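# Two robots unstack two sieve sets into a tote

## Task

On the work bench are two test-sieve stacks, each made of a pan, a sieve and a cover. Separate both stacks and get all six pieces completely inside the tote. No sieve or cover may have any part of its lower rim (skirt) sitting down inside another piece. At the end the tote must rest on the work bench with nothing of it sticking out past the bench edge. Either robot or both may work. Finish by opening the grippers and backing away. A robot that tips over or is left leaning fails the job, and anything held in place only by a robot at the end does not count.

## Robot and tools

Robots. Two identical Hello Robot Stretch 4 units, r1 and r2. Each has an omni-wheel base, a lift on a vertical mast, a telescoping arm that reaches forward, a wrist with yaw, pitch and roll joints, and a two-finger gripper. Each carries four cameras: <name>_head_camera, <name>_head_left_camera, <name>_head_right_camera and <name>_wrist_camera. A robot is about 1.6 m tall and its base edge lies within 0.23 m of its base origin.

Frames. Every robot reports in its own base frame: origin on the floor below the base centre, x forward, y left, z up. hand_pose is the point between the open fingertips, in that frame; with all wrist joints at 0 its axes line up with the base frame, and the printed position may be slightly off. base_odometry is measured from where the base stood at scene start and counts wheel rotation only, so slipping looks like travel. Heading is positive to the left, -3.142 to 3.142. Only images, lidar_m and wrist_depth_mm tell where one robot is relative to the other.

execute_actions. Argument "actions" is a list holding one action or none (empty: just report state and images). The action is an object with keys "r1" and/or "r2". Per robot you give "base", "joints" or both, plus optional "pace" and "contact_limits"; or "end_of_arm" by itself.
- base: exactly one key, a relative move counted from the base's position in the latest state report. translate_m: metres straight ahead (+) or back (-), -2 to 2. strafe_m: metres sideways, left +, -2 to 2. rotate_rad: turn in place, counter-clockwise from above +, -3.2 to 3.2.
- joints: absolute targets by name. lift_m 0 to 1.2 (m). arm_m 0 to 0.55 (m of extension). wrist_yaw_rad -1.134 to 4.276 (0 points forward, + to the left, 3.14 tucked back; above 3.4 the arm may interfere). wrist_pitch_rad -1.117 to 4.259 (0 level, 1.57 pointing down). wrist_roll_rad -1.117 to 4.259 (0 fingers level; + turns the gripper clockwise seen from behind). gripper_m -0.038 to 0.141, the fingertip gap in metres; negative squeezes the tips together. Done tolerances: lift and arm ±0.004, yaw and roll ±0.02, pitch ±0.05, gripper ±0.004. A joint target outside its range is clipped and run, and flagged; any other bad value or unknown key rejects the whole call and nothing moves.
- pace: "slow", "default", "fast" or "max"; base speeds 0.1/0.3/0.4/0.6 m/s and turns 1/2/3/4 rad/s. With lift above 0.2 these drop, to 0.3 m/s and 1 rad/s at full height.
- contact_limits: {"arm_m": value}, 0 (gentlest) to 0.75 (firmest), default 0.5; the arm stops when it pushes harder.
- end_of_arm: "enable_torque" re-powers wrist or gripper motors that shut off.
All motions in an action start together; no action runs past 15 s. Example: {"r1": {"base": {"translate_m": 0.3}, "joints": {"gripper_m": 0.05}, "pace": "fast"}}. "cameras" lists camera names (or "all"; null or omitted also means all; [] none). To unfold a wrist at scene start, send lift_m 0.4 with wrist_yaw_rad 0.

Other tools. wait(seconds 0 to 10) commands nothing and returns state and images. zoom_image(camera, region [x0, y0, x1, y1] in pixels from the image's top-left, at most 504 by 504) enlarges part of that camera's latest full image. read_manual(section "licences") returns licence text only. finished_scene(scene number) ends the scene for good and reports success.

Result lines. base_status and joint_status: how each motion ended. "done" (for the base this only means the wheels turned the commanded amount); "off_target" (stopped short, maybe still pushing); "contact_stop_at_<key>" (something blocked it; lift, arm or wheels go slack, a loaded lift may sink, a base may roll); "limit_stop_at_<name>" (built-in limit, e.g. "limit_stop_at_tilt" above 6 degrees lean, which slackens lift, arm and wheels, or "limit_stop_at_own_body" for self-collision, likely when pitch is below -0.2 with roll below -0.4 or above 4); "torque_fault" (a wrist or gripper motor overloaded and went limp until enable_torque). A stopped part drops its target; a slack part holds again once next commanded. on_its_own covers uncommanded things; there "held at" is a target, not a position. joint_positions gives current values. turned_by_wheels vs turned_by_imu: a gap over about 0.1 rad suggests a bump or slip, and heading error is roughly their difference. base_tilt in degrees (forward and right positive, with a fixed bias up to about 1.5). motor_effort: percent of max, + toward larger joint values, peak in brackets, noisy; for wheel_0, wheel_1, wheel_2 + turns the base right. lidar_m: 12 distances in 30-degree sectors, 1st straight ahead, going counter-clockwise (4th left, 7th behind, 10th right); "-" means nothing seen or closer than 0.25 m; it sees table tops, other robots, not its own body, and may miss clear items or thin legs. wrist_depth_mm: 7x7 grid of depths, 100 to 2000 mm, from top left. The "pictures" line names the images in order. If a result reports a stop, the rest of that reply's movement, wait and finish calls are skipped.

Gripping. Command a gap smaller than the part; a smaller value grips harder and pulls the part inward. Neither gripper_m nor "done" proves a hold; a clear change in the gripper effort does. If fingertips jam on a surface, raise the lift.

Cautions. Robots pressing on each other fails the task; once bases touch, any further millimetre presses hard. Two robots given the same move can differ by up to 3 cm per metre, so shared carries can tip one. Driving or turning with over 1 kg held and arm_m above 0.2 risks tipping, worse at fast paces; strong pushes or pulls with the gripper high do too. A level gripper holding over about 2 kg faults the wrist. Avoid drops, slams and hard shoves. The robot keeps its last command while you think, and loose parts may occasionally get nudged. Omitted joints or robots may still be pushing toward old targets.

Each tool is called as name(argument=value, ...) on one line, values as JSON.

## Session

execute_actions(actions=[])

Scene clock: 0.00 s.
r1.base_odometry: x=+0.000 y=+0.000 heading=+0.000 (m, m, rad; r1's odometry frame)
r1.turned_by_wheels: +0.000 (rad since the last result)
r1.turned_by_imu: +0.000 (rad since the last result)
r1.base_tilt: forward=-0.5 right=-0.8 (deg)
r1.lidar_m: 1.25 0.84 0.81 0.85 1.15 2.99 3.32 4.11 1.73 1.22 1.60 3.70
r1.base_status: not commanded
r1.joint_positions: lift_m=+0.250 arm_m=-0.002 wrist_yaw_rad=+3.131 wrist_pitch_rad=-0.007 wrist_roll_rad=-0.014 gripper_m=+0.057
r1.joint_status: not commanded
r1.motor_effort: lift_m=+19 arm_m=-1 wrist_yaw_rad=+2 wrist_pitch_rad=-6 wrist_roll_rad=+0 gripper_m=-5 wheel_0=+0 wheel_1=+0 wheel_2=+0 (%)
r1.hand_pose: x=-0.1186 y=+0.0905 z=+0.4305 quat_wxyz=(+0.005, +0.003, -0.007, +1.000) (m; r1's base frame)
r1.wrist_depth_mm: - 143 - - - - - / - 142 - - - - - / - 125 182 - - - - / 108 140 222 - - - - / 139 - - - - - - / 1808 1863 222 1921 213 1808 1756 / 1182 1182 1098 153 1078 1138 1138
r2.base_odometry: x=+0.000 y=+0.000 heading=+0.000 (m, m, rad; r2's odometry frame)
r2.turned_by_wheels: +0.000 (rad since the last result)
r2.turned_by_imu: +0.000 (rad since the last result)
r2.base_tilt: forward=+0.1 right=+0.8 (deg)
r2.lidar_m: 4.85 1.43 0.99 0.91 0.95 1.28 3.09 3.81 4.03 1.02 1.07 1.43
r2.base_status: not commanded
r2.joint_positions: lift_m=+0.195 arm_m=+0.003 wrist_yaw_rad=+3.073 wrist_pitch_rad=+0.017 wrist_roll_rad=+0.010 gripper_m=+0.057
r2.joint_status: not commanded
r2.motor_effort: lift_m=+20 arm_m=+0 wrist_yaw_rad=+0 wrist_pitch_rad=-6 wrist_roll_rad=-1 gripper_m=-2 wheel_0=-1 wheel_1=-1 wheel_2=+0 (%)
r2.hand_pose: x=-0.1083 y=+0.1071 z=+0.3681 quat_wxyz=(+0.035, -0.008, +0.005, +0.999) (m; r2's base frame)
r2.wrist_depth_mm: - 141 - - - 1397 1025 / - 140 - - - 1366 1008 / 105 140 254 - - 1336 991 / 126 141 - - - 1366 976 / - - - - - 1336 960 / 1281 1366 196 1397 213 1229 960 / 891 842 904 138 891 946 931
pictures: r1_head_camera, r1_head_left_camera, r1_head_right_camera, r1_wrist_camera, r2_head_camera, r2_head_left_camera, r2_head_right_camera, r2_wrist_camera
Images, in order (width x height): r1_head_camera 420x560, r1_head_left_camera 420x672, r1_head_right_camera 420x672, r1_wrist_camera 616x392, r2_head_camera 420x560, r2_head_left_camera 420x672, r2_head_right_camera 420x672, r2_wrist_camera 616x392.

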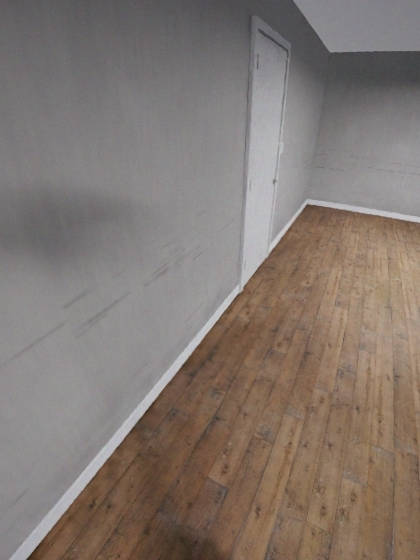

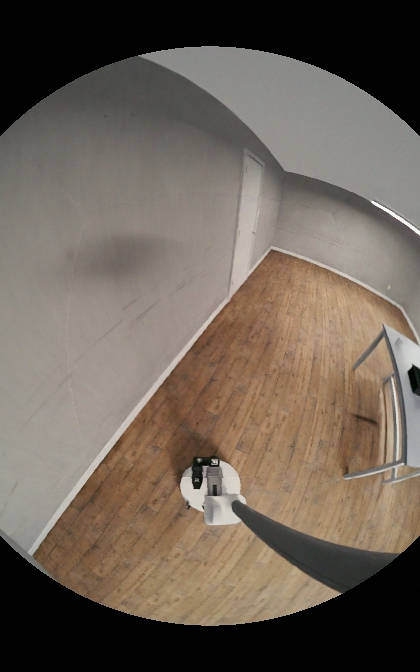

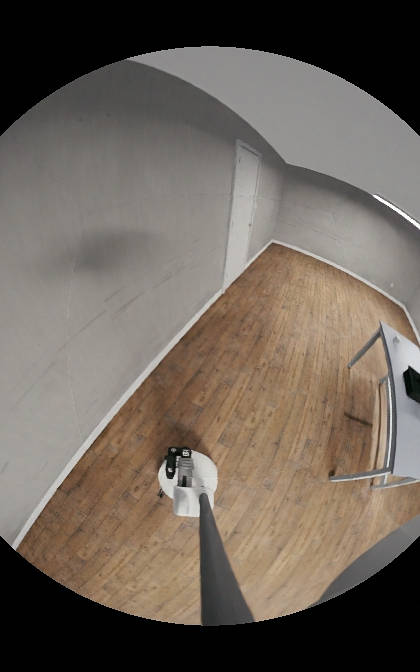

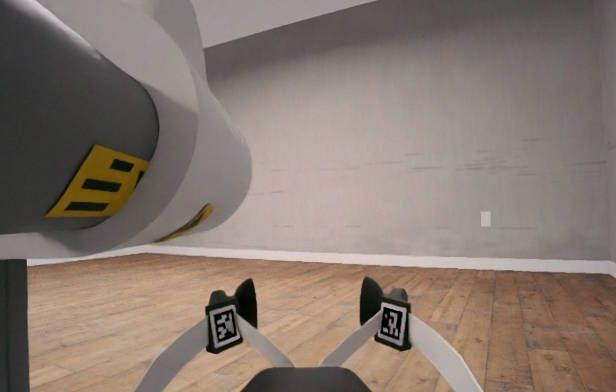

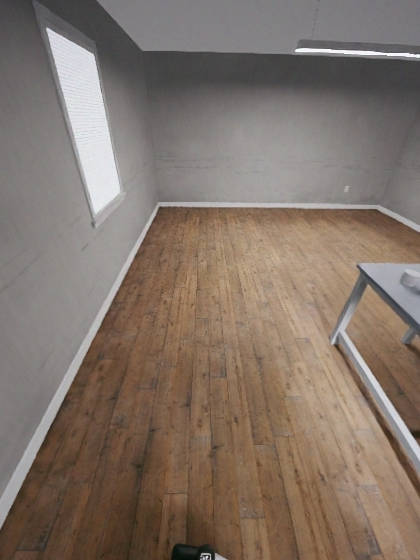

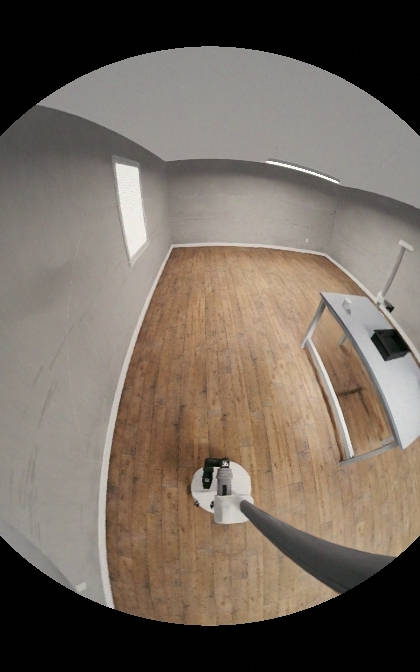

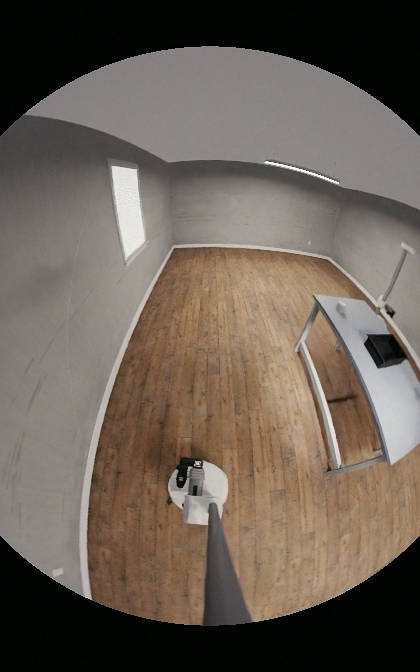

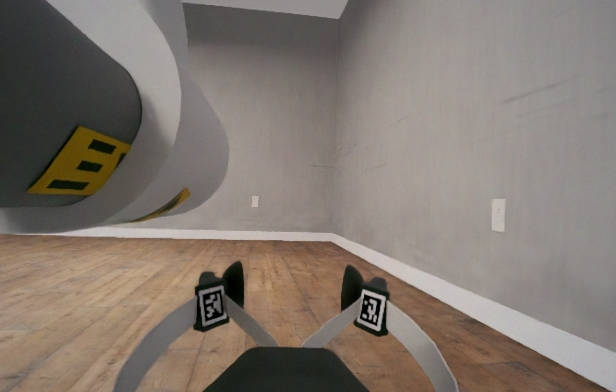

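execute_actions(actions=[{"r1":{"base":{"rotate_rad":-2.09},"joints":{"lift_m":1.15,"wrist_yaw_rad":0,"wrist_pitch_rad":1.57,"gripper_m":0.12,"wrist_roll_rad":0}},"r2":{"base":{"rotate_rad":-1.4},"joints":{"lift_m":1.15,"wrist_yaw_rad":0,"wrist_pitch_rad":1.57,"gripper_m":0.12,"wrist_roll_rad":0}}}], cameras=["r1_head_camera","r2_head_camera","r1_head_left_camera","r2_head_left_camera"])

Scene clock: 12.40 s.
r1.base_odometry: x=+0.000 y=+0.000 heading=-2.090 (m, m, rad; r1's odometry frame)
r1.turned_by_wheels: -2.090 (rad since the last result)
r1.turned_by_imu: -2.051 (rad since the last result)
r1.base_tilt: forward=-0.5 right=-0.7 (deg)
r1.lidar_m: 1.65 1.19 1.57 3.64 1.19 0.87 0.81 0.86 1.16 3.02 3.35 4.07
r1.base_status: done
r1.joint_positions: lift_m=+1.150 arm_m=-0.002 wrist_yaw_rad=+0.000 wrist_pitch_rad=+1.570 wrist_roll_rad=+0.000 gripper_m=+0.120
r1.joint_status: all done
r1.motor_effort: lift_m=+22(25) arm_m=+0(0) wrist_yaw_rad=+1(5) wrist_pitch_rad=+0(4) wrist_roll_rad=+0(5) gripper_m=-2(8) wheel_0=+0(5) wheel_1=+0(7) wheel_2=+0(7) (%)
r1.hand_pose: x=+0.1692 y=-0.0874 z=+1.0395 quat_wxyz=(+0.707, +0.000, +0.707, +0.000) (m; r1's base frame)
r1.wrist_depth_mm: 1281 1281 1255 1281 1281 1281 1281 / 1255 1281 1281 1281 1281 1281 1281 / 1281 1281 1255 1255 1281 1255 1255 / 1281 1281 1255 1255 1281 1255 1255 / 1255 1255 1281 1042 1255 1281 1255 / 1281 1281 1060 1042 1281 1281 1229 / 1255 1255 1229 153 1255 1255 1229
r2.base_odometry: x=+0.000 y=+0.000 heading=-1.400 (m, m, rad; r2's odometry frame)
r2.turned_by_wheels: -1.400 (rad since the last result)
r2.turned_by_imu: -1.404 (rad since the last result)
r2.base_tilt: forward=+0.2 right=+0.8 (deg)
r2.lidar_m: 1.03 1.12 1.65 2.64 1.23 0.93 0.90 1.01 1.51 3.70 4.00 3.84
r2.base_status: done
r2.joint_positions: lift_m=+0.228 arm_m=+0.003 wrist_yaw_rad=+2.473 wrist_pitch_rad=+0.620 wrist_roll_rad=+0.000 gripper_m=+0.120
r2.joint_status: lift_m limit_stop_at_own_body (moved +0.033 of +0.955); wrist_yaw_rad limit_stop_at_own_body (moved -0.600 of -3.073); wrist_pitch_rad limit_stop_at_own_body (moved +0.604 of +1.553); the others done
r2.on_its_own: wrist_yaw_rad is held at +2.473, not at your +0.000, since a limit_stop_at_own_body; wrist_pitch_rad is held at +0.619, not at your +1.570, since a limit_stop_at_own_body; lift_m is slack since a limit_stop_at_own_body (your +1.150 is given up); arm_m is slack since a limit_stop_at_own_body
r2.motor_effort: lift_m=+20(25) arm_m=+0(0) wrist_yaw_rad=+1(8) wrist_pitch_rad=-3(1) wrist_roll_rad=-1(2) gripper_m=-1(4) wheel_0=+1(8) wheel_1=+2(11) wheel_2=+2(11) (%)
r2.hand_pose: x=+0.0435 y=+0.2141 z=+0.2387 quat_wxyz=(+0.312, -0.288, +0.100, +0.900) (m; r2's base frame)
r2.wrist_depth_mm: 842 931 1042 1182 1366 1576 - / 891 991 1098 1229 1397 1537 1576 / 878 904 931 960 991 1042 1060 / 699 699 732 741 759 778 788 / 282 289 597 603 615 627 634 / 237 227 237 508 204 530 535 / 209 204 212 143 449 439 466
pictures: r1_head_camera, r1_head_left_camera, r2_head_camera, r2_head_left_camera
Images, in order (width x height): r1_head_camera 420x560, r1_head_left_camera 420x672, r2_head_camera 420x560, r2_head_left_camera 420x672.

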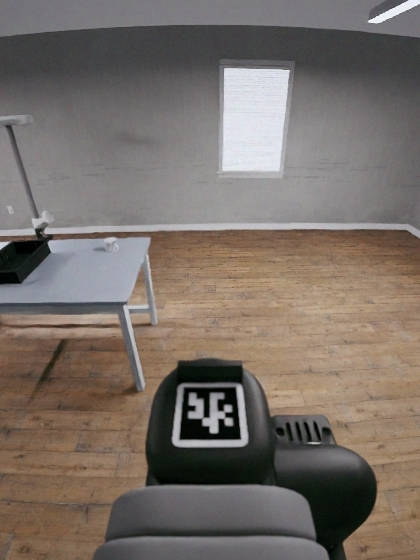

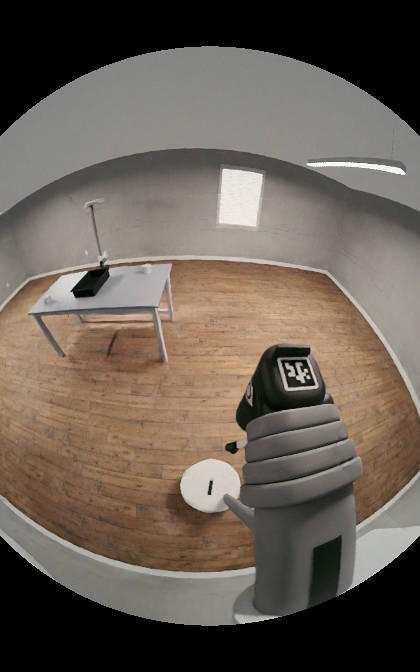

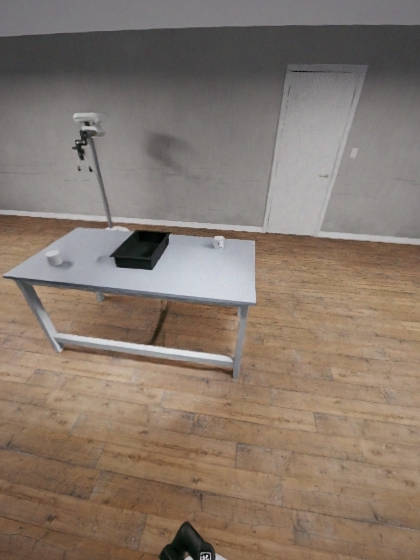

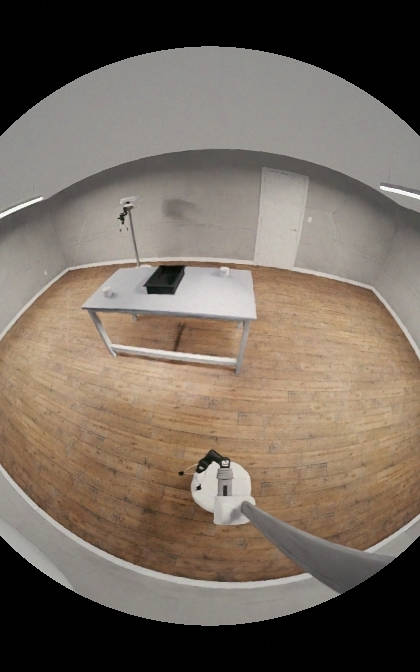

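execute_actions(actions=[{"r1":{"base":{"strafe_m":1.4}},"r2":{"base":{"rotate_rad":-0.13},"joints":{"lift_m":0.5,"wrist_yaw_rad":0,"wrist_pitch_rad":0}}}], cameras=[])

execute_actions(actions=[{"r2":{"base":{"strafe_m":0.9},"joints":{"lift_m":1.15,"wrist_pitch_rad":1.57}}}], cameras=["r1_head_camera","r2_head_camera"])

Scene clock: 28.33 s.
r1.base_odometry: x=+1.215 y=-0.695 heading=-2.090 (m, m, rad; r1's odometry frame)
r1.turned_by_wheels: +0.000 (rad since the last result)
r1.turned_by_imu: +0.010 (rad since the last result)
r1.base_tilt: forward=-0.6 right=-0.9 (deg)
r1.lidar_m: 1.09 1.13 4.27 3.68 1.25 0.91 0.83 0.89 1.23 3.23 4.80 1.14
r1.base_status: done
r1.joint_positions: lift_m=+1.150 arm_m=-0.002 wrist_yaw_rad=+0.000 wrist_pitch_rad=+1.570 wrist_roll_rad=+0.000 gripper_m=+0.120
r1.joint_status: not commanded
r1.motor_effort: lift_m=+21(21) arm_m=+0(0) wrist_yaw_rad=+1(2) wrist_pitch_rad=+0(0) wrist_roll_rad=+1(1) gripper_m=-3(2) wheel_0=+0(12) wheel_1=-1(8) wheel_2=-1(0) (%)
r1.hand_pose: x=+0.1692 y=-0.0874 z=+1.0395 quat_wxyz=(+0.707, +0.000, +0.707, +0.000) (m; r1's base frame)
r1.wrist_depth_mm: 1308 1308 1281 1255 1255 1255 1255 / 1281 1281 1281 1255 1281 1255 1281 / 1281 1281 1308 1281 1255 1255 1255 / 1281 1255 1255 1255 1229 1255 1229 / 1255 1255 1281 1060 1229 1255 1281 / 1281 1281 1042 1042 1255 1255 1255 / 1255 1255 1229 153 1229 1229 1255
r2.base_odometry: x=+0.000 y=+0.000 heading=-1.529 (m, m, rad; r2's odometry frame)
r2.turned_by_wheels: -0.129 (rad since the last result)
r2.turned_by_imu: -0.127 (rad since the last result)
r2.base_tilt: forward=+0.2 right=+0.8 (deg)
r2.lidar_m: 1.02 1.08 1.45 4.03 1.36 0.97 0.92 0.95 1.32 3.37 3.81 3.95
r2.base_status: done
r2.joint_positions: lift_m=+0.500 arm_m=+0.003 wrist_yaw_rad=+0.001 wrist_pitch_rad=+0.002 wrist_roll_rad=+0.000 gripper_m=+0.120
r2.joint_status: all done
r2.on_its_own: arm_m is slack since a limit_stop_at_own_body
r2.motor_effort: lift_m=+24(25) arm_m=+0(0) wrist_yaw_rad=-1(7) wrist_pitch_rad=-6(12) wrist_roll_rad=-1(2) gripper_m=+1(1) wheel_0=+3(7) wheel_1=+4(8) wheel_2=+4(7) (%)
r2.hand_pose: x=+0.4620 y=-0.0872 z=+0.6772 quat_wxyz=(+1.000, +0.000, +0.001, +0.000) (m; r2's base frame)
r2.wrist_depth_mm: - - - - - - - / - - - - - - - / - - - - - - - / 831 842 842 - - - - / - - - - - - - / - 1921 - - 202 - - / 1537 1464 1576 142 1661 1576 1756
pictures: none
No camera images: the call's "cameras" was empty. Leave "cameras" out to get every camera's image.

Scene clock: 32.67 s.
r1.base_odometry: x=+1.215 y=-0.695 heading=-2.090 (m, m, rad; r1's odometry frame)
r1.turned_by_wheels: +0.000 (rad since the last result)
r1.turned_by_imu: +0.001 (rad since the last result)
r1.base_tilt: forward=-0.6 right=-0.9 (deg)
r1.lidar_m: 1.09 1.15 4.28 3.66 1.24 0.90 0.86 0.88 1.23 3.22 4.81 1.14
r1.base_status: not commanded
r1.joint_positions: lift_m=+1.150 arm_m=-0.002 wrist_yaw_rad=+0.000 wrist_pitch_rad=+1.570 wrist_roll_rad=+0.000 gripper_m=+0.120
r1.joint_status: not commanded
r1.motor_effort: lift_m=+21(21) arm_m=+0(1) wrist_yaw_rad=+1(1) wrist_pitch_rad=-1(0) wrist_roll_rad=+0(0) gripper_m=-1(0) wheel_0=-1(0) wheel_1=-1(1) wheel_2=-1(1) (%)
r1.hand_pose: x=+0.1692 y=-0.0874 z=+1.0395 quat_wxyz=(+0.707, +0.000, +0.707, +0.000) (m; r1's base frame)
r1.wrist_depth_mm: 1281 1308 1308 1281 1255 1281 1281 / 1281 1281 1308 1281 1255 1255 1255 / 1281 1255 1281 1281 1255 1229 1281 / 1255 1281 1281 1255 1255 1229 1255 / 1281 1255 1281 1025 1255 1255 1255 / 1255 1255 1042 1042 1229 1255 1255 / 1255 1255 1255 153 1255 1255 1229
r2.base_odometry: x=+0.899 y=+0.038 heading=-1.529 (m, m, rad; r2's odometry frame)
r2.turned_by_wheels: +0.000 (rad since the last result)
r2.turned_by_imu: +0.006 (rad since the last result)
r2.base_tilt: forward=+0.1 right=+0.7 (deg)
r2.lidar_m: 0.99 1.06 4.29 4.01 1.38 0.99 0.95 1.00 1.37 3.56 4.78 1.07
r2.base_status: done
r2.joint_positions: lift_m=+1.150 arm_m=+0.003 wrist_yaw_rad=+0.000 wrist_pitch_rad=+1.570 wrist_roll_rad=+0.000 gripper_m=+0.120
r2.joint_status: all done
r2.on_its_own: arm_m is slack since a limit_stop_at_own_body
r2.motor_effort: lift_m=+23(24) arm_m=+0(0) wrist_yaw_rad=+1(1) wrist_pitch_rad=+2(5) wrist_roll_rad=-1(1) gripper_m=+0(1) wheel_0=-1(9) wheel_1=+3(12) wheel_2=+0(2) (%)
r2.hand_pose: x=+0.1737 y=-0.0874 z=+1.0395 quat_wxyz=(+0.707, +0.000, +0.707, +0.000) (m; r2's base frame)
r2.wrist_depth_mm: 1255 1229 1281 1255 1281 1281 1281 / 1229 1229 1255 1255 1255 1308 1281 / 1229 1229 1229 1255 1255 1308 1281 / 1205 1255 1255 1255 1229 1281 1281 / 1205 1255 1042 1042 1255 1281 1281 / 1229 1182 1025 1042 204 1255 1255 / 1229 1205 1229 144 1205 1255 1229
pictures: r1_head_camera, r2_head_camera
Images, in order (width x height): r1_head_camera 420x560, r2_head_camera 420x560.

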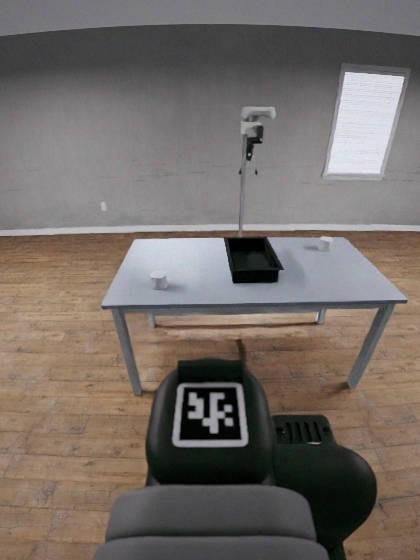

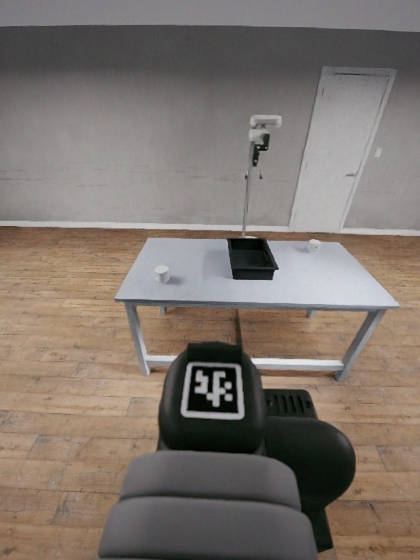

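execute_actions(actions=[{"r1":{"base":{"rotate_rad":0.04}},"r2":{"base":{"rotate_rad":-0.05}}}], cameras=[])

execute_actions(actions=[{"r1":{"base":{"strafe_m":0.25}},"r2":{"base":{"strafe_m":0.35}}}], cameras=[])

execute_actions(actions=[{"r1":{"base":{"translate_m":0.65},"joints":{"arm_m":0.3}},"r2":{"base":{"translate_m":0.6},"joints":{"arm_m":0.3}}}], cameras=["r1_wrist_camera","r2_wrist_camera","r1_head_right_camera","r2_head_right_camera"])

Scene clock: 41.87 s.
r1.base_odometry: x=+1.215 y=-0.695 heading=-2.050 (m, m, rad; r1's odometry frame)
r1.turned_by_wheels: +0.040 (rad since the last result)
r1.turned_by_imu: +0.040 (rad since the last result)
r1.base_tilt: forward=-0.6 right=-0.9 (deg)
r1.lidar_m: 1.08 1.17 4.24 3.15 1.18 0.90 0.84 0.90 1.30 3.73 4.84 1.13
r1.base_status: done
r1.joint_positions: lift_m=+1.150 arm_m=-0.002 wrist_yaw_rad=+0.000 wrist_pitch_rad=+1.570 wrist_roll_rad=+0.000 gripper_m=+0.120
r1.joint_status: not commanded
r1.motor_effort: lift_m=+21(21) arm_m=+0(0) wrist_yaw_rad=+0(1) wrist_pitch_rad=+0(0) wrist_roll_rad=+1(1) gripper_m=-2(1) wheel_0=+0(3) wheel_1=+1(2) wheel_2=+1(4) (%)
r1.hand_pose: x=+0.1692 y=-0.0874 z=+1.0395 quat_wxyz=(+0.707, +0.000, +0.707, +0.000) (m; r1's base frame)
r1.wrist_depth_mm: 1281 1308 1281 1308 1308 1255 1281 / 1281 1281 1281 1255 1255 1255 1255 / 1281 1281 1229 1281 1281 1255 1255 / 1281 1255 1281 1255 1255 1229 1255 / 1255 1255 1255 1042 1255 1229 1229 / 1255 1229 1060 1042 1229 1229 1255 / 1255 1229 1229 153 1229 1229 1255
r2.base_odometry: x=+0.899 y=+0.038 heading=-1.578 (m, m, rad; r2's odometry frame)
r2.turned_by_wheels: -0.049 (rad since the last result)
r2.turned_by_imu: -0.048 (rad since the last result)
r2.base_tilt: forward=+0.1 right=+0.8 (deg)
r2.lidar_m: 1.01 1.03 4.36 4.12 1.42 1.01 0.94 0.96 1.29 3.02 4.73 1.08
r2.base_status: done
r2.joint_positions: lift_m=+1.150 arm_m=+0.003 wrist_yaw_rad=+0.000 wrist_pitch_rad=+1.570 wrist_roll_rad=+0.000 gripper_m=+0.120
r2.joint_status: not commanded
r2.on_its_own: arm_m is slack since a limit_stop_at_own_body
r2.motor_effort: lift_m=+23(24) arm_m=+0(0) wrist_yaw_rad=+1(0) wrist_pitch_rad=+0(2) wrist_roll_rad=-1(1) gripper_m=+2(0) wheel_0=+4(5) wheel_1=+4(8) wheel_2=+4(6) (%)
r2.hand_pose: x=+0.1737 y=-0.0874 z=+1.0395 quat_wxyz=(+0.707, +0.000, +0.707, +0.000) (m; r2's base frame)
r2.wrist_depth_mm: 1229 1205 1255 1281 1281 1281 1281 / 1229 1255 1229 1229 1281 1281 1308 / 1229 1229 1255 1229 1281 1281 1281 / 1229 1229 1229 1255 1255 1255 1281 / 1229 1229 1025 1042 1255 1205 1281 / 1229 1205 1008 1042 205 1255 1255 / 1229 1229 1255 144 1229 1255 1281
pictures: none
No camera images: the call's "cameras" was empty. Leave "cameras" out to get every camera's image.

Scene clock: 44.37 s.
r1.base_odometry: x=+1.437 y=-0.810 heading=-2.050 (m, m, rad; r1's odometry frame)
r1.turned_by_wheels: +0.000 (rad since the last result)
r1.turned_by_imu: +0.002 (rad since the last result)
r1.base_tilt: forward=-0.6 right=-0.6 (deg)
r1.lidar_m: 1.09 4.04 3.96 3.11 1.17 0.88 0.85 0.90 1.28 3.71 1.57 1.16
r1.base_status: done
r1.joint_positions: lift_m=+1.150 arm_m=-0.002 wrist_yaw_rad=+0.000 wrist_pitch_rad=+1.570 wrist_roll_rad=+0.000 gripper_m=+0.120
r1.joint_status: not commanded
r1.motor_effort: lift_m=+21(21) arm_m=+0(0) wrist_yaw_rad=+2(2) wrist_pitch_rad=-1(1) wrist_roll_rad=+1(0) gripper_m=-2(2) wheel_0=+0(9) wheel_1=+0(8) wheel_2=+1(0) (%)
r1.hand_pose: x=+0.1692 y=-0.0874 z=+1.0395 quat_wxyz=(+0.707, +0.000, +0.707, +0.000) (m; r1's base frame)
r1.wrist_depth_mm: 1281 1308 1281 1281 1255 1255 1281 / 1281 1281 1281 1281 1281 1281 1281 / 1255 1255 1281 1255 1281 1255 1255 / 1255 1255 1281 1281 1255 1255 1281 / 1281 1255 1255 1042 1229 1255 1255 / 1255 1255 1042 1042 1229 1255 1229 / 1255 1255 1255 153 1255 1229 1229
r2.base_odometry: x=+1.249 y=+0.036 heading=-1.577 (m, m, rad; r2's odometry frame)
r2.turned_by_wheels: +0.000 (rad since the last result)
r2.turned_by_imu: +0.003 (rad since the last result)
r2.base_tilt: forward=+0.2 right=+0.9 (deg)
r2.lidar_m: 0.98 3.83 4.01 3.77 1.47 1.04 0.97 0.98 1.32 3.09 1.56 1.07
r2.base_status: done
r2.joint_positions: lift_m=+1.150 arm_m=+0.003 wrist_yaw_rad=+0.000 wrist_pitch_rad=+1.570 wrist_roll_rad=+0.000 gripper_m=+0.120
r2.joint_status: not commanded
r2.on_its_own: arm_m is slack since a limit_stop_at_own_body
r2.motor_effort: lift_m=+23(23) arm_m=+0(0) wrist_yaw_rad=+1(1) wrist_pitch_rad=+3(1) wrist_roll_rad=-1(1) gripper_m=+0(0) wheel_0=-1(8) wheel_1=+3(12) wheel_2=+0(1) (%)
r2.hand_pose: x=+0.1737 y=-0.0874 z=+1.0395 quat_wxyz=(+0.707, +0.000, +0.707, +0.000) (m; r2's base frame)
r2.wrist_depth_mm: 1255 1229 1255 1255 1281 1255 1281 / 1229 1255 1255 1255 1281 1281 1308 / 1205 1229 1255 1255 1255 1229 1308 / 1229 1229 1229 1255 1255 1255 1255 / 1205 1229 1025 1042 1255 1255 1255 / 1205 1229 1042 1042 204 1255 1205 / 1160 1229 1229 143 1255 1281 1281
pictures: none
No camera images: the call's "cameras" was empty. Leave "cameras" out to get every camera's image.

Scene clock: 48.10 s.
r1.base_odometry: x=+1.137 y=-1.387 heading=-2.050 (m, m, rad; r1's odometry frame)
r1.turned_by_wheels: +0.000 (rad since the last result)
r1.turned_by_imu: -0.002 (rad since the last result)
r1.base_tilt: forward=-0.7 right=-0.9 (deg)
r1.lidar_m: 0.46 0.48 3.97 3.84 2.10 1.55 1.50 1.57 2.22 4.90 0.67 0.48
r1.base_status: done
r1.joint_positions: lift_m=+1.150 arm_m=+0.299 wrist_yaw_rad=+0.000 wrist_pitch_rad=+1.570 wrist_roll_rad=+0.000 gripper_m=+0.120
r1.joint_status: all done
r1.motor_effort: lift_m=+21(21) arm_m=+8(10) wrist_yaw_rad=+3(0) wrist_pitch_rad=+0(0) wrist_roll_rad=+1(1) gripper_m=-1(2) wheel_0=-2(1) wheel_1=+0(5) wheel_2=+0(8) (%)
r1.hand_pose: x=+0.4698 y=-0.0874 z=+1.0396 quat_wxyz=(+0.707, +0.000, +0.707, +0.000) (m; r1's base frame)
r1.wrist_depth_mm: 1308 508 508 512 508 508 477 / 1281 508 512 508 508 504 469 / 1281 504 504 508 504 496 500 / 1308 508 508 504 500 504 500 / 1255 1255 1255 1281 1229 1229 1229 / 1255 1255 1255 1281 1229 1255 1255 / 1255 1255 1060 153 1229 1255 1229
r2.base_odometry: x=+1.245 y=-0.564 heading=-1.577 (m, m, rad; r2's odometry frame)
r2.turned_by_wheels: +0.000 (rad since the last result)
r2.turned_by_imu: +0.000 (rad since the last result)
r2.base_tilt: forward=+0.2 right=+0.8 (deg)
r2.lidar_m: 0.39 0.40 4.05 3.81 2.40 1.65 1.56 1.60 2.10 4.92 0.59 0.41
r2.base_status: done
r2.joint_positions: lift_m=+1.150 arm_m=+0.299 wrist_yaw_rad=+0.000 wrist_pitch_rad=+1.570 wrist_roll_rad=+0.000 gripper_m=+0.120
r2.joint_status: all done
r2.motor_effort: lift_m=+23(23) arm_m=+7(9) wrist_yaw_rad=+0(1) wrist_pitch_rad=+2(1) wrist_roll_rad=-1(1) gripper_m=+0(0) wheel_0=+2(7) wheel_1=+4(7) wheel_2=-2(15) (%)
r2.hand_pose: x=+0.4698 y=-0.0874 z=+1.0395 quat_wxyz=(+0.707, +0.000, +0.707, +0.000) (m; r2's base frame)
r2.wrist_depth_mm: 1205 504 500 508 512 508 517 / 1255 500 500 508 508 512 508 / 1205 500 427 500 512 508 512 / 1205 496 500 504 504 512 508 / 1229 488 496 500 504 508 508 / 1205 1229 1229 1205 204 1255 1255 / 1205 1229 1025 143 1229 1229 1255
pictures: r1_head_right_camera, r1_wrist_camera, r2_head_right_camera, r2_wrist_camera
Images, in order (width x height): r1_head_right_camera 420x672, r1_wrist_camera 616x392, r2_head_right_camera 420x672, r2_wrist_camera 616x392.

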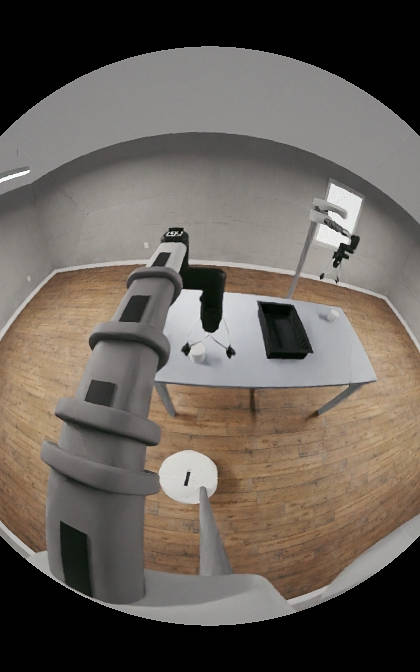

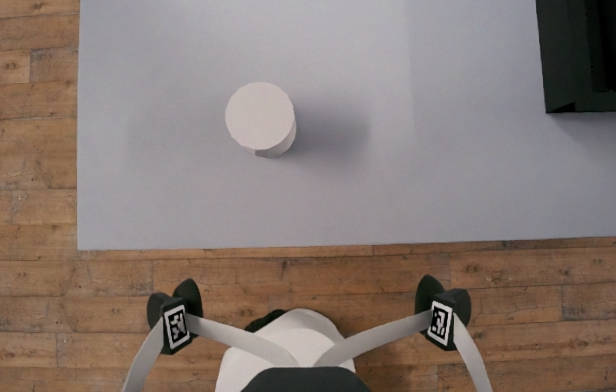

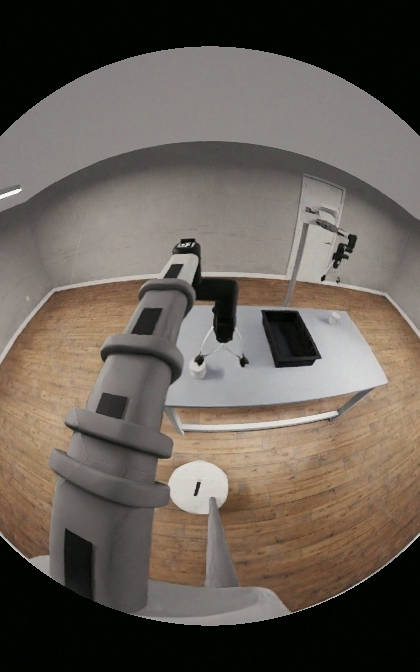

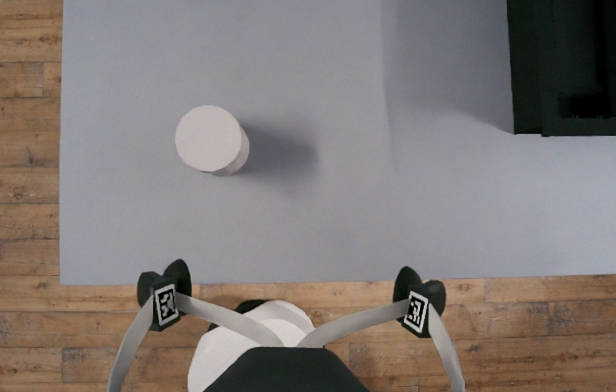

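execute_actions(actions=[{"r1":{"base":{"strafe_m":0.052},"joints":{"lift_m":1.0}},"r2":{"base":{"strafe_m":0.11},"joints":{"lift_m":1.0}}}], cameras=[])

execute_actions(actions=[{"r1":{"base":{"translate_m":0.12},"joints":{"arm_m":0.33}},"r2":{"base":{"translate_m":0.08},"joints":{"arm_m":0.348}}}], cameras=[])

execute_actions(actions=[{"r1":{"joints":{"lift_m":0.97}},"r2":{"joints":{"lift_m":0.97}}}], cameras=["r1_wrist_camera","r2_wrist_camera"])

Scene clock: 60.33 s.
r1.base_odometry: x=+1.184 y=-1.411 heading=-2.050 (m, m, rad; r1's odometry frame)
r1.turned_by_wheels: +0.000 (rad since the last result)
r1.turned_by_imu: +0.001 (rad since the last result)
r1.base_tilt: forward=-0.6 right=-0.9 (deg)
r1.lidar_m: 0.44 0.48 3.89 3.78 2.11 1.53 1.50 1.57 2.21 4.95 0.66 0.48
r1.base_status: done
r1.joint_positions: lift_m=+1.000 arm_m=+0.299 wrist_yaw_rad=+0.000 wrist_pitch_rad=+1.570 wrist_roll_rad=+0.000 gripper_m=+0.120
r1.joint_status: all done
r1.motor_effort: lift_m=+16(19) arm_m=+7(7) wrist_yaw_rad=+2(2) wrist_pitch_rad=+1(1) wrist_roll_rad=+0(1) gripper_m=-3(2) wheel_0=+2(7) wheel_1=+0(7) wheel_2=+0(0) (%)
r1.hand_pose: x=+0.4698 y=-0.0874 z=+0.8900 quat_wxyz=(+0.707, +0.000, +0.707, +0.000) (m; r1's base frame)
r1.wrist_depth_mm: 359 359 359 285 357 355 357 / 357 357 357 282 355 355 355 / 357 355 355 353 353 353 351 / 355 355 353 351 351 351 349 / 355 351 353 351 349 349 349 / 1118 1098 1078 1078 1098 1098 1098 / 1098 1078 946 153 1098 1078 1098
r2.base_odometry: x=+1.355 y=-0.565 heading=-1.577 (m, m, rad; r2's odometry frame)
r2.turned_by_wheels: +0.000 (rad since the last result)
r2.turned_by_imu: +0.002 (rad since the last result)
r2.base_tilt: forward=+0.2 right=+0.9 (deg)
r2.lidar_m: 0.37 0.40 3.91 3.70 2.41 1.68 1.58 1.64 2.14 5.01 0.61 0.41
r2.base_status: done
r2.joint_positions: lift_m=+1.000 arm_m=+0.299 wrist_yaw_rad=+0.000 wrist_pitch_rad=+1.570 wrist_roll_rad=+0.000 gripper_m=+0.120
r2.joint_status: all done
r2.motor_effort: lift_m=+17(21) arm_m=+7(7) wrist_yaw_rad=+2(0) wrist_pitch_rad=+3(2) wrist_roll_rad=-1(1) gripper_m=+0(0) wheel_0=-1(9) wheel_1=+2(11) wheel_2=+0(1) (%)
r2.hand_pose: x=+0.4698 y=-0.0874 z=+0.8900 quat_wxyz=(+0.707, +0.000, +0.707, +0.000) (m; r2's base frame)
r2.wrist_depth_mm: 1078 353 355 362 359 364 366 / 1078 353 355 286 362 362 366 / 1078 353 353 283 355 362 364 / 1060 347 353 353 357 357 362 / 1098 351 351 353 357 359 362 / 1078 345 351 353 204 357 359 / 1060 1078 878 143 1078 1098 1118
pictures: none
No camera images: the call's "cameras" was empty. Leave "cameras" out to get every camera's image.

Scene clock: 62.00 s.
r1.base_odometry: x=+1.128 y=-1.517 heading=-2.050 (m, m, rad; r1's odometry frame)
r1.turned_by_wheels: +0.000 (rad since the last result)
r1.turned_by_imu: +0.000 (rad since the last result)
r1.base_tilt: forward=-0.6 right=-0.9 (deg)
r1.lidar_m: 0.33 0.37 3.91 3.78 2.28 1.66 1.62 1.68 2.39 1.32 0.49 0.37
r1.base_status: done
r1.joint_positions: lift_m=+1.000 arm_m=+0.329 wrist_yaw_rad=+0.000 wrist_pitch_rad=+1.570 wrist_roll_rad=+0.000 gripper_m=+0.120
r1.joint_status: all done
r1.motor_effort: lift_m=+16(16) arm_m=+7(8) wrist_yaw_rad=+1(3) wrist_pitch_rad=+1(1) wrist_roll_rad=+1(1) gripper_m=-2(0) wheel_0=-1(5) wheel_1=+0(4) wheel_2=+2(7) (%)
r1.hand_pose: x=+0.4998 y=-0.0874 z=+0.8900 quat_wxyz=(+0.707, +0.000, +0.707, +0.000) (m; r1's base frame)
r1.wrist_depth_mm: 362 359 359 357 355 353 355 / 359 357 357 353 355 357 351 / 355 357 353 353 353 353 351 / 353 353 353 351 351 351 349 / 353 351 349 279 351 349 349 / 353 349 351 278 349 347 345 / 349 349 347 153 347 345 345
r2.base_odometry: x=+1.354 y=-0.645 heading=-1.577 (m, m, rad; r2's odometry frame)
r2.turned_by_wheels: +0.000 (rad since the last result)
r2.turned_by_imu: +0.001 (rad since the last result)
r2.base_tilt: forward=+0.3 right=+0.8 (deg)
r2.lidar_m: 0.30 0.29 3.94 3.69 2.54 1.77 1.65 1.70 2.24 5.03 0.49 0.32
r2.base_status: done
r2.joint_positions: lift_m=+1.000 arm_m=+0.347 wrist_yaw_rad=+0.000 wrist_pitch_rad=+1.570 wrist_roll_rad=+0.000 gripper_m=+0.120
r2.joint_status: all done
r2.motor_effort: lift_m=+17(17) arm_m=+7(6) wrist_yaw_rad=+2(1) wrist_pitch_rad=+1(0) wrist_roll_rad=-1(1) gripper_m=-2(1) wheel_0=+1(6) wheel_1=+4(8) wheel_2=-3(14) (%)
r2.hand_pose: x=+0.5178 y=-0.0874 z=+0.8900 quat_wxyz=(+0.707, +0.000, +0.707, +0.000) (m; r2's base frame)
r2.wrist_depth_mm: 1060 355 357 357 359 364 364 / 1060 351 353 357 359 359 362 / 1078 351 351 355 359 362 362 / 1060 347 351 353 357 359 364 / 1078 349 353 282 355 357 359 / 1078 345 345 281 204 359 359 / 1078 345 347 143 351 355 357
pictures: none
No camera images: the call's "cameras" was empty. Leave "cameras" out to get every camera's image.

Scene clock: 62.93 s.
r1.base_odometry: x=+1.128 y=-1.517 heading=-2.050 (m, m, rad; r1's odometry frame)
r1.turned_by_wheels: +0.000 (rad since the last result)
r1.turned_by_imu: +0.000 (rad since the last result)
r1.base_tilt: forward=-0.6 right=-0.8 (deg)
r1.lidar_m: 0.33 0.35 3.91 3.77 2.26 1.64 1.61 1.69 2.38 1.31 0.49 0.36
r1.base_status: not commanded
r1.joint_positions: lift_m=+0.970 arm_m=+0.329 wrist_yaw_rad=+0.000 wrist_pitch_rad=+1.570 wrist_roll_rad=+0.000 gripper_m=+0.120
r1.joint_status: all done
r1.motor_effort: lift_m=+16(18) arm_m=+8(7) wrist_yaw_rad=+0(2) wrist_pitch_rad=+0(0) wrist_roll_rad=+1(1) gripper_m=-1(1) wheel_0=-1(1) wheel_1=+0(0) wheel_2=+2(2) (%)
r1.hand_pose: x=+0.4998 y=-0.0874 z=+0.8599 quat_wxyz=(+0.707, +0.000, +0.707, +0.000) (m; r1's base frame)
r1.wrist_depth_mm: 329 329 329 327 327 325 325 / 329 327 325 325 324 324 322 / 327 324 324 324 324 322 322 / 325 324 324 322 322 320 320 / 324 324 322 250 320 319 320 / 320 320 320 248 319 319 317 / 322 320 319 153 317 317 317
r2.base_odometry: x=+1.354 y=-0.645 heading=-1.577 (m, m, rad; r2's odometry frame)
r2.turned_by_wheels: +0.000 (rad since the last result)
r2.turned_by_imu: +0.000 (rad since the last result)
r2.base_tilt: forward=+0.2 right=+0.7 (deg)
r2.lidar_m: 0.30 0.31 3.91 3.69 2.55 1.77 1.65 1.68 2.24 5.03 0.47 0.33
r2.base_status: not commanded
r2.joint_positions: lift_m=+0.970 arm_m=+0.347 wrist_yaw_rad=+0.000 wrist_pitch_rad=+1.570 wrist_roll_rad=+0.000 gripper_m=+0.120
r2.joint_status: all done
r2.motor_effort: lift_m=+17(18) arm_m=+7(7) wrist_yaw_rad=+1(2) wrist_pitch_rad=+1(0) wrist_roll_rad=-1(2) gripper_m=+1(2) wheel_0=+0(1) wheel_1=+4(3) wheel_2=-3(3) (%)
r2.hand_pose: x=+0.5178 y=-0.0874 z=+0.8600 quat_wxyz=(+0.707, +0.000, +0.707, +0.000) (m; r2's base frame)
r2.wrist_depth_mm: 699 325 327 329 332 334 334 / 319 324 324 329 329 330 334 / 320 320 324 324 327 330 334 / 319 319 322 324 329 329 330 / 317 320 319 251 325 329 332 / 317 317 250 251 204 327 329 / 315 315 320 143 322 324 327
pictures: r1_wrist_camera, r2_wrist_camera
Images, in order (width x height): r1_wrist_camera 616x392, r2_wrist_camera 616x392.

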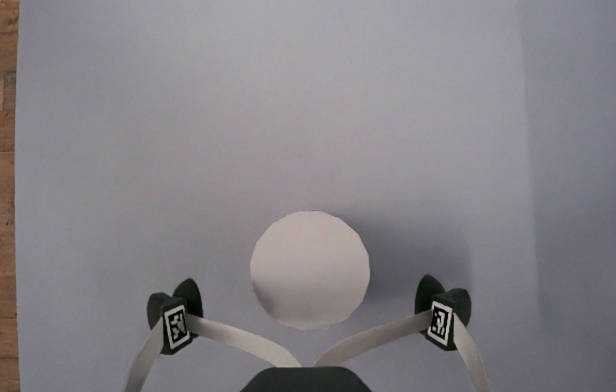

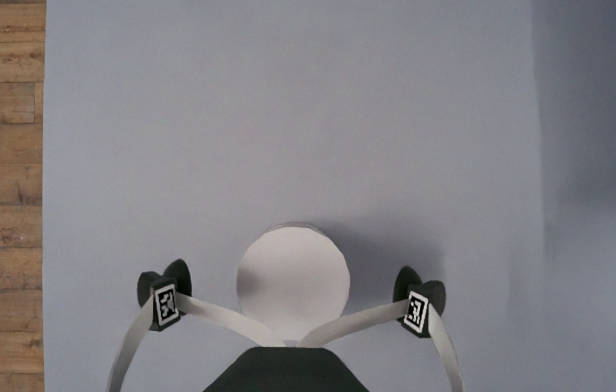

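execute_actions(actions=[{"r1":{"joints":{"lift_m":0.955,"arm_m":0.332}},"r2":{"joints":{"lift_m":0.955,"arm_m":0.334}}}], cameras=[])

execute_actions(actions=[{"r1":{"joints":{"gripper_m":0.055}},"r2":{"joints":{"gripper_m":0.055}}}], cameras=["r1_wrist_camera","r2_wrist_camera"])

execute_actions(actions=[{"r1":{"joints":{"lift_m":1.08}},"r2":{"joints":{"lift_m":1.08}}}], cameras=["r1_head_right_camera","r2_head_right_camera"])

Scene clock: 69.20 s.
r1.base_odometry: x=+1.128 y=-1.517 heading=-2.050 (m, m, rad; r1's odometry frame)
r1.turned_by_wheels: +0.000 (rad since the last result)
r1.turned_by_imu: +0.001 (rad since the last result)
r1.base_tilt: forward=-0.6 right=-0.9 (deg)
r1.lidar_m: 0.34 0.36 3.91 3.78 2.27 1.65 1.61 1.70 2.38 1.30 0.48 0.36
r1.base_status: not commanded
r1.joint_positions: lift_m=+0.955 arm_m=+0.331 wrist_yaw_rad=+0.000 wrist_pitch_rad=+1.570 wrist_roll_rad=+0.000 gripper_m=+0.120
r1.joint_status: all done
r1.motor_effort: lift_m=+16(16) arm_m=+8(11) wrist_yaw_rad=-1(2) wrist_pitch_rad=+0(0) wrist_roll_rad=+1(1) gripper_m=-1(2) wheel_0=-1(1) wheel_1=+0(0) wheel_2=+2(2) (%)
r1.hand_pose: x=+0.5017 y=-0.0874 z=+0.8450 quat_wxyz=(+0.707, +0.000, +0.707, +0.000) (m; r1's base frame)
r1.wrist_depth_mm: 314 312 312 310 309 309 310 / 312 310 312 309 310 309 307 / 310 310 309 309 307 306 309 / 312 309 309 307 309 306 306 / 309 307 307 235 304 303 306 / 307 306 304 233 233 303 304 / 304 304 303 153 303 301 301
r2.base_odometry: x=+1.354 y=-0.645 heading=-1.577 (m, m, rad; r2's odometry frame)
r2.turned_by_wheels: +0.000 (rad since the last result)
r2.turned_by_imu: +0.001 (rad since the last result)
r2.base_tilt: forward=+0.2 right=+1.1 (deg)
r2.lidar_m: 0.29 0.33 3.94 3.69 2.55 1.78 1.65 1.70 2.22 5.04 0.49 0.33
r2.base_status: not commanded
r2.joint_positions: lift_m=+0.955 arm_m=+0.335 wrist_yaw_rad=+0.000 wrist_pitch_rad=+1.570 wrist_roll_rad=+0.000 gripper_m=+0.120
r2.joint_status: all done
r2.motor_effort: lift_m=+17(17) arm_m=-8(8) wrist_yaw_rad=+1(2) wrist_pitch_rad=+3(0) wrist_roll_rad=-1(1) gripper_m=+0(1) wheel_0=+0(0) wheel_1=+3(3) wheel_2=-3(3) (%)
r2.hand_pose: x=+0.5064 y=-0.0874 z=+0.8450 quat_wxyz=(+0.707, +0.000, +0.707, +0.000) (m; r2's base frame)
r2.wrist_depth_mm: 307 309 312 314 314 319 317 / 304 309 309 310 314 319 319 / 304 306 309 310 314 314 317 / 304 304 309 309 312 314 315 / 303 304 306 236 310 312 314 / 301 303 235 236 204 312 314 / 300 304 303 143 310 312 312
pictures: none
No camera images: the call's "cameras" was empty. Leave "cameras" out to get every camera's image.

Scene clock: 70.73 s.
r1.base_odometry: x=+1.128 y=-1.517 heading=-2.050 (m, m, rad; r1's odometry frame)
r1.turned_by_wheels: +0.000 (rad since the last result)
r1.turned_by_imu: +0.000 (rad since the last result)
r1.base_tilt: forward=-0.6 right=-1.0 (deg)
r1.lidar_m: 0.34 0.37 3.91 3.79 2.29 1.65 1.59 1.70 2.41 1.33 0.47 0.36
r1.base_status: not commanded
r1.joint_positions: lift_m=+0.955 arm_m=+0.331 wrist_yaw_rad=+0.000 wrist_pitch_rad=+1.570 wrist_roll_rad=+0.000 gripper_m=+0.055
r1.joint_status: all done
r1.motor_effort: lift_m=+16(16) arm_m=+8(8) wrist_yaw_rad=+4(1) wrist_pitch_rad=+1(0) wrist_roll_rad=+1(0) gripper_m=-8(7) wheel_0=-1(2) wheel_1=+0(0) wheel_2=+2(2) (%)
r1.hand_pose: x=+0.5018 y=-0.0874 z=+0.8450 quat_wxyz=(+0.707, +0.000, +0.707, +0.000) (m; r1's base frame)
r1.wrist_depth_mm: 314 314 312 312 310 309 309 / 312 312 310 310 309 310 309 / 312 310 309 307 309 306 307 / 309 307 307 306 307 306 306 / 309 307 307 235 304 304 304 / 307 306 218 233 211 303 303 / 304 306 304 303 303 301 300
r2.base_odometry: x=+1.354 y=-0.645 heading=-1.577 (m, m, rad; r2's odometry frame)
r2.turned_by_wheels: +0.000 (rad since the last result)
r2.turned_by_imu: +0.000 (rad since the last result)
r2.base_tilt: forward=+0.1 right=+0.7 (deg)
r2.lidar_m: 0.30 0.32 3.93 3.70 2.54 1.75 1.65 1.69 2.23 5.03 0.47 0.33
r2.base_status: not commanded
r2.joint_positions: lift_m=+0.955 arm_m=+0.335 wrist_yaw_rad=+0.000 wrist_pitch_rad=+1.570 wrist_roll_rad=+0.000 gripper_m=+0.055
r2.joint_status: all done
r2.motor_effort: lift_m=+17(17) arm_m=-8(8) wrist_yaw_rad=+1(1) wrist_pitch_rad=+0(1) wrist_roll_rad=-1(1) gripper_m=-5(7) wheel_0=+0(0) wheel_1=+4(4) wheel_2=-3(3) (%)
r2.hand_pose: x=+0.5064 y=-0.0874 z=+0.8450 quat_wxyz=(+0.707, +0.000, +0.707, +0.000) (m; r2's base frame)
r2.wrist_depth_mm: 307 307 312 310 315 317 320 / 306 307 310 312 312 315 320 / 306 306 306 310 314 315 317 / 303 306 306 310 312 315 317 / 301 304 306 237 310 314 315 / 301 303 198 236 203 312 315 / 298 301 303 141 307 310 314
pictures: r1_wrist_camera, r2_wrist_camera
Images, in order (width x height): r1_wrist_camera 616x392, r2_wrist_camera 616x392.

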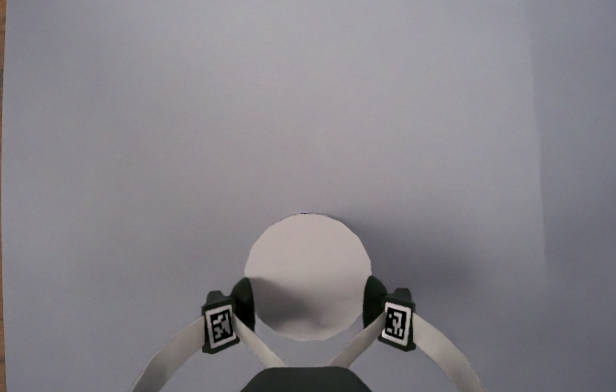

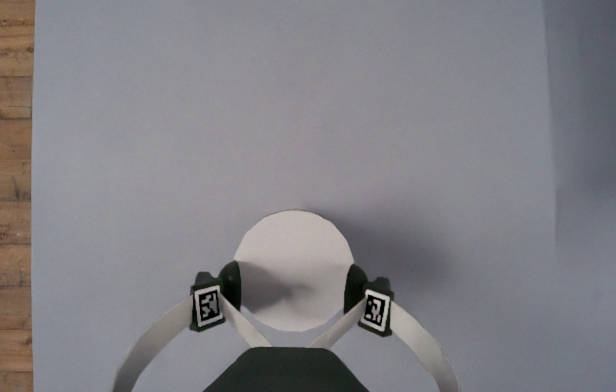

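Scene clock: 72.30 s.
r1.base_odometry: x=+1.128 y=-1.517 heading=-2.050 (m, m, rad; r1's odometry frame)
r1.turned_by_wheels: +0.000 (rad since the last result)
r1.turned_by_imu: +0.000 (rad since the last result)
r1.base_tilt: forward=-0.6 right=-0.8 (deg)
r1.lidar_m: 0.34 0.35 3.92 3.78 2.28 1.66 1.62 1.72 2.39 1.32 0.49 0.37
r1.base_status: not commanded
r1.joint_positions: lift_m=+1.080 arm_m=+0.331 wrist_yaw_rad=+0.000 wrist_pitch_rad=+1.570 wrist_roll_rad=+0.000 gripper_m=+0.055
r1.joint_status: all done
r1.motor_effort: lift_m=+22(20) arm_m=+8(8) wrist_yaw_rad=+1(1) wrist_pitch_rad=+1(1) wrist_roll_rad=+2(1) gripper_m=-8(6) wheel_0=-1(1) wheel_1=+0(0) wheel_2=+2(2) (%)
r1.hand_pose: x=+0.5018 y=-0.0874 z=+0.9695 quat_wxyz=(+0.707, +0.000, +0.707, +0.000) (m; r1's base frame)
r1.wrist_depth_mm: 1205 442 442 433 436 436 439 / 1205 436 436 436 436 433 436 / 1229 436 433 433 433 433 430 / 1182 436 433 430 433 430 430 / 1205 433 430 236 433 430 427 / 1182 427 220 233 211 427 424 / 1182 430 427 329 424 424 424
r2.base_odometry: x=+1.354 y=-0.645 heading=-1.577 (m, m, rad; r2's odometry frame)
r2.turned_by_wheels: +0.000 (rad since the last result)
r2.turned_by_imu: +0.001 (rad since the last result)
r2.base_tilt: forward=+0.3 right=+0.8 (deg)
r2.lidar_m: 0.30 0.32 3.93 3.69 2.54 1.79 1.64 1.71 2.24 5.02 0.49 0.33
r2.base_status: not commanded
r2.joint_positions: lift_m=+1.080 arm_m=+0.335 wrist_yaw_rad=+0.000 wrist_pitch_rad=+1.570 wrist_roll_rad=+0.000 gripper_m=+0.055
r2.joint_status: all done
r2.motor_effort: lift_m=+24(27) arm_m=-8(8) wrist_yaw_rad=+2(2) wrist_pitch_rad=+2(0) wrist_roll_rad=-1(1) gripper_m=-4(5) wheel_0=+1(0) wheel_1=+3(4) wheel_2=-3(3) (%)
r2.hand_pose: x=+0.5064 y=-0.0874 z=+0.9694 quat_wxyz=(+0.707, +0.000, +0.707, +0.000) (m; r2's base frame)
r2.wrist_depth_mm: 1160 430 436 442 439 442 442 / 1160 430 436 439 436 442 445 / 1182 430 430 433 436 439 445 / 1138 424 430 436 439 445 439 / 1182 427 427 237 436 439 439 / 1138 421 198 235 202 439 436 / 1138 424 424 141 433 436 439
pictures: r1_head_right_camera, r2_head_right_camera
Images, in order (width x height): r1_head_right_camera 420x672, r2_head_right_camera 420x672.

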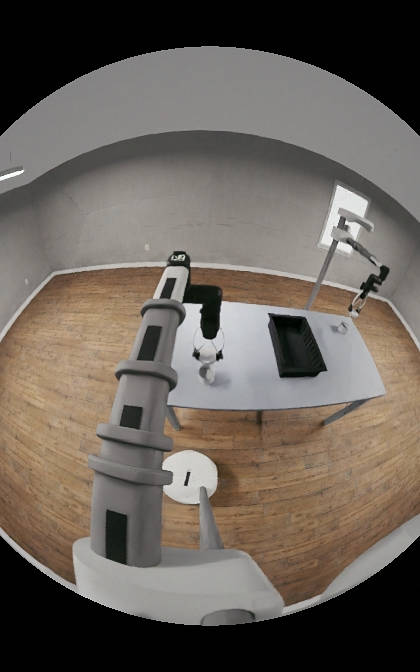

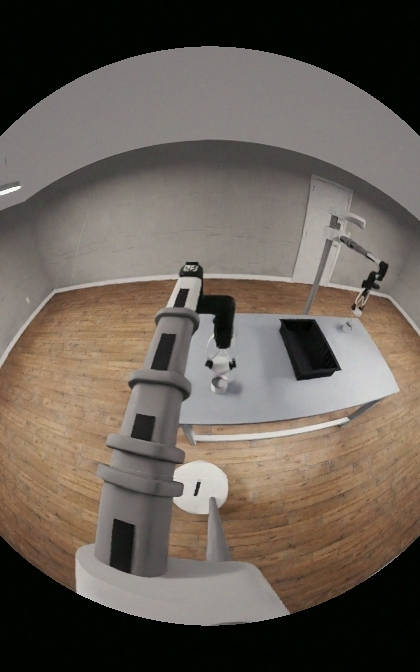

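execute_actions(actions=[{"r1":{"base":{"strafe_m":-0.365},"joints":{"wrist_roll_rad":1.57,"arm_m":0.25}},"r2":{"base":{"strafe_m":-0.40},"joints":{"wrist_roll_rad":1.57,"arm_m":0.5}}}], cameras=["r1_wrist_camera","r2_wrist_camera"])

Scene clock: 78.70 s.
r1.base_odometry: x=+0.804 y=-1.349 heading=-2.050 (m, m, rad; r1's odometry frame)
r1.turned_by_wheels: +0.000 (rad since the last result)
r1.turned_by_imu: -0.001 (rad since the last result)
r1.base_tilt: forward=-0.7 right=-0.9 (deg)
r1.lidar_m: 0.33 0.36 0.50 4.15 2.28 1.69 1.62 1.70 2.40 4.58 0.50 0.35
r1.base_status: done
r1.joint_positions: lift_m=+1.080 arm_m=+0.251 wrist_yaw_rad=+0.000 wrist_pitch_rad=+1.570 wrist_roll_rad=+1.570 gripper_m=+0.055
r1.joint_status: all done
r1.motor_effort: lift_m=+21(22) arm_m=-8(8) wrist_yaw_rad=+3(1) wrist_pitch_rad=+0(0) wrist_roll_rad=+1(5) gripper_m=-6(7) wheel_0=+0(3) wheel_1=-1(8) wheel_2=+1(2) (%)
r1.hand_pose: x=+0.4225 y=-0.0874 z=+0.9695 quat_wxyz=(+0.501, +0.500, +0.500, -0.499) (m; r1's base frame)
r1.wrist_depth_mm: 373 389 442 439 1205 1229 1205 / 436 433 436 439 1205 1182 1229 / 433 433 433 439 1205 1205 1205 / 427 430 433 433 1205 991 1205 / 418 389 392 235 976 976 1182 / 427 430 219 232 210 976 1205 / 424 427 424 327 1160 1182 1160
r2.base_odometry: x=+0.955 y=-0.642 heading=-1.577 (m, m, rad; r2's odometry frame)
r2.turned_by_wheels: +0.000 (rad since the last result)
r2.turned_by_imu: +0.000 (rad since the last result)
r2.base_tilt: forward=+0.3 right=+0.8 (deg)
r2.lidar_m: 0.32 0.34 0.45 4.11 2.48 1.72 1.63 1.69 2.22 4.62 0.54 0.36
r2.base_status: done
r2.joint_positions: lift_m=+1.080 arm_m=+0.499 wrist_yaw_rad=+0.000 wrist_pitch_rad=+1.570 wrist_roll_rad=+1.570 gripper_m=+0.055
r2.joint_status: all done
r2.motor_effort: lift_m=+24(24) arm_m=+7(10) wrist_yaw_rad=+1(2) wrist_pitch_rad=+1(2) wrist_roll_rad=+1(6) gripper_m=-6(6) wheel_0=+0(8) wheel_1=-4(11) wheel_2=+0(3) (%)
r2.hand_pose: x=+0.6698 y=-0.0874 z=+0.9694 quat_wxyz=(+0.500, +0.500, +0.500, -0.500) (m; r2's base frame)
r2.wrist_depth_mm: 359 366 373 384 364 439 1205 / 394 427 427 430 418 433 1205 / 394 430 427 430 424 436 1182 / 389 427 427 427 430 436 1118 / 353 366 343 237 384 436 960 / 421 430 198 236 202 436 960 / 427 430 430 141 427 433 1182
pictures: r1_wrist_camera, r2_wrist_camera
Images, in order (width x height): r1_wrist_camera 616x392, r2_wrist_camera 616x392.

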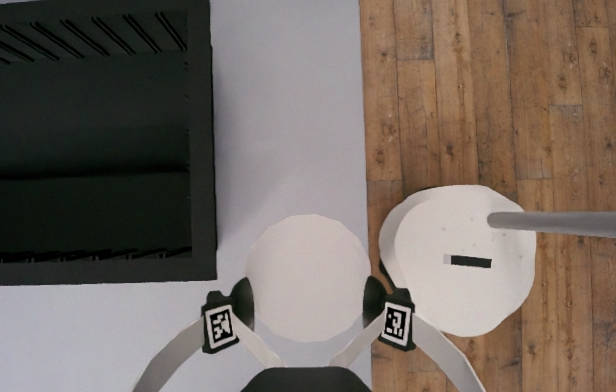

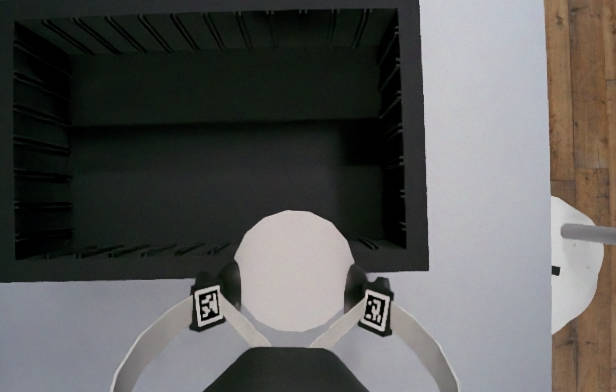

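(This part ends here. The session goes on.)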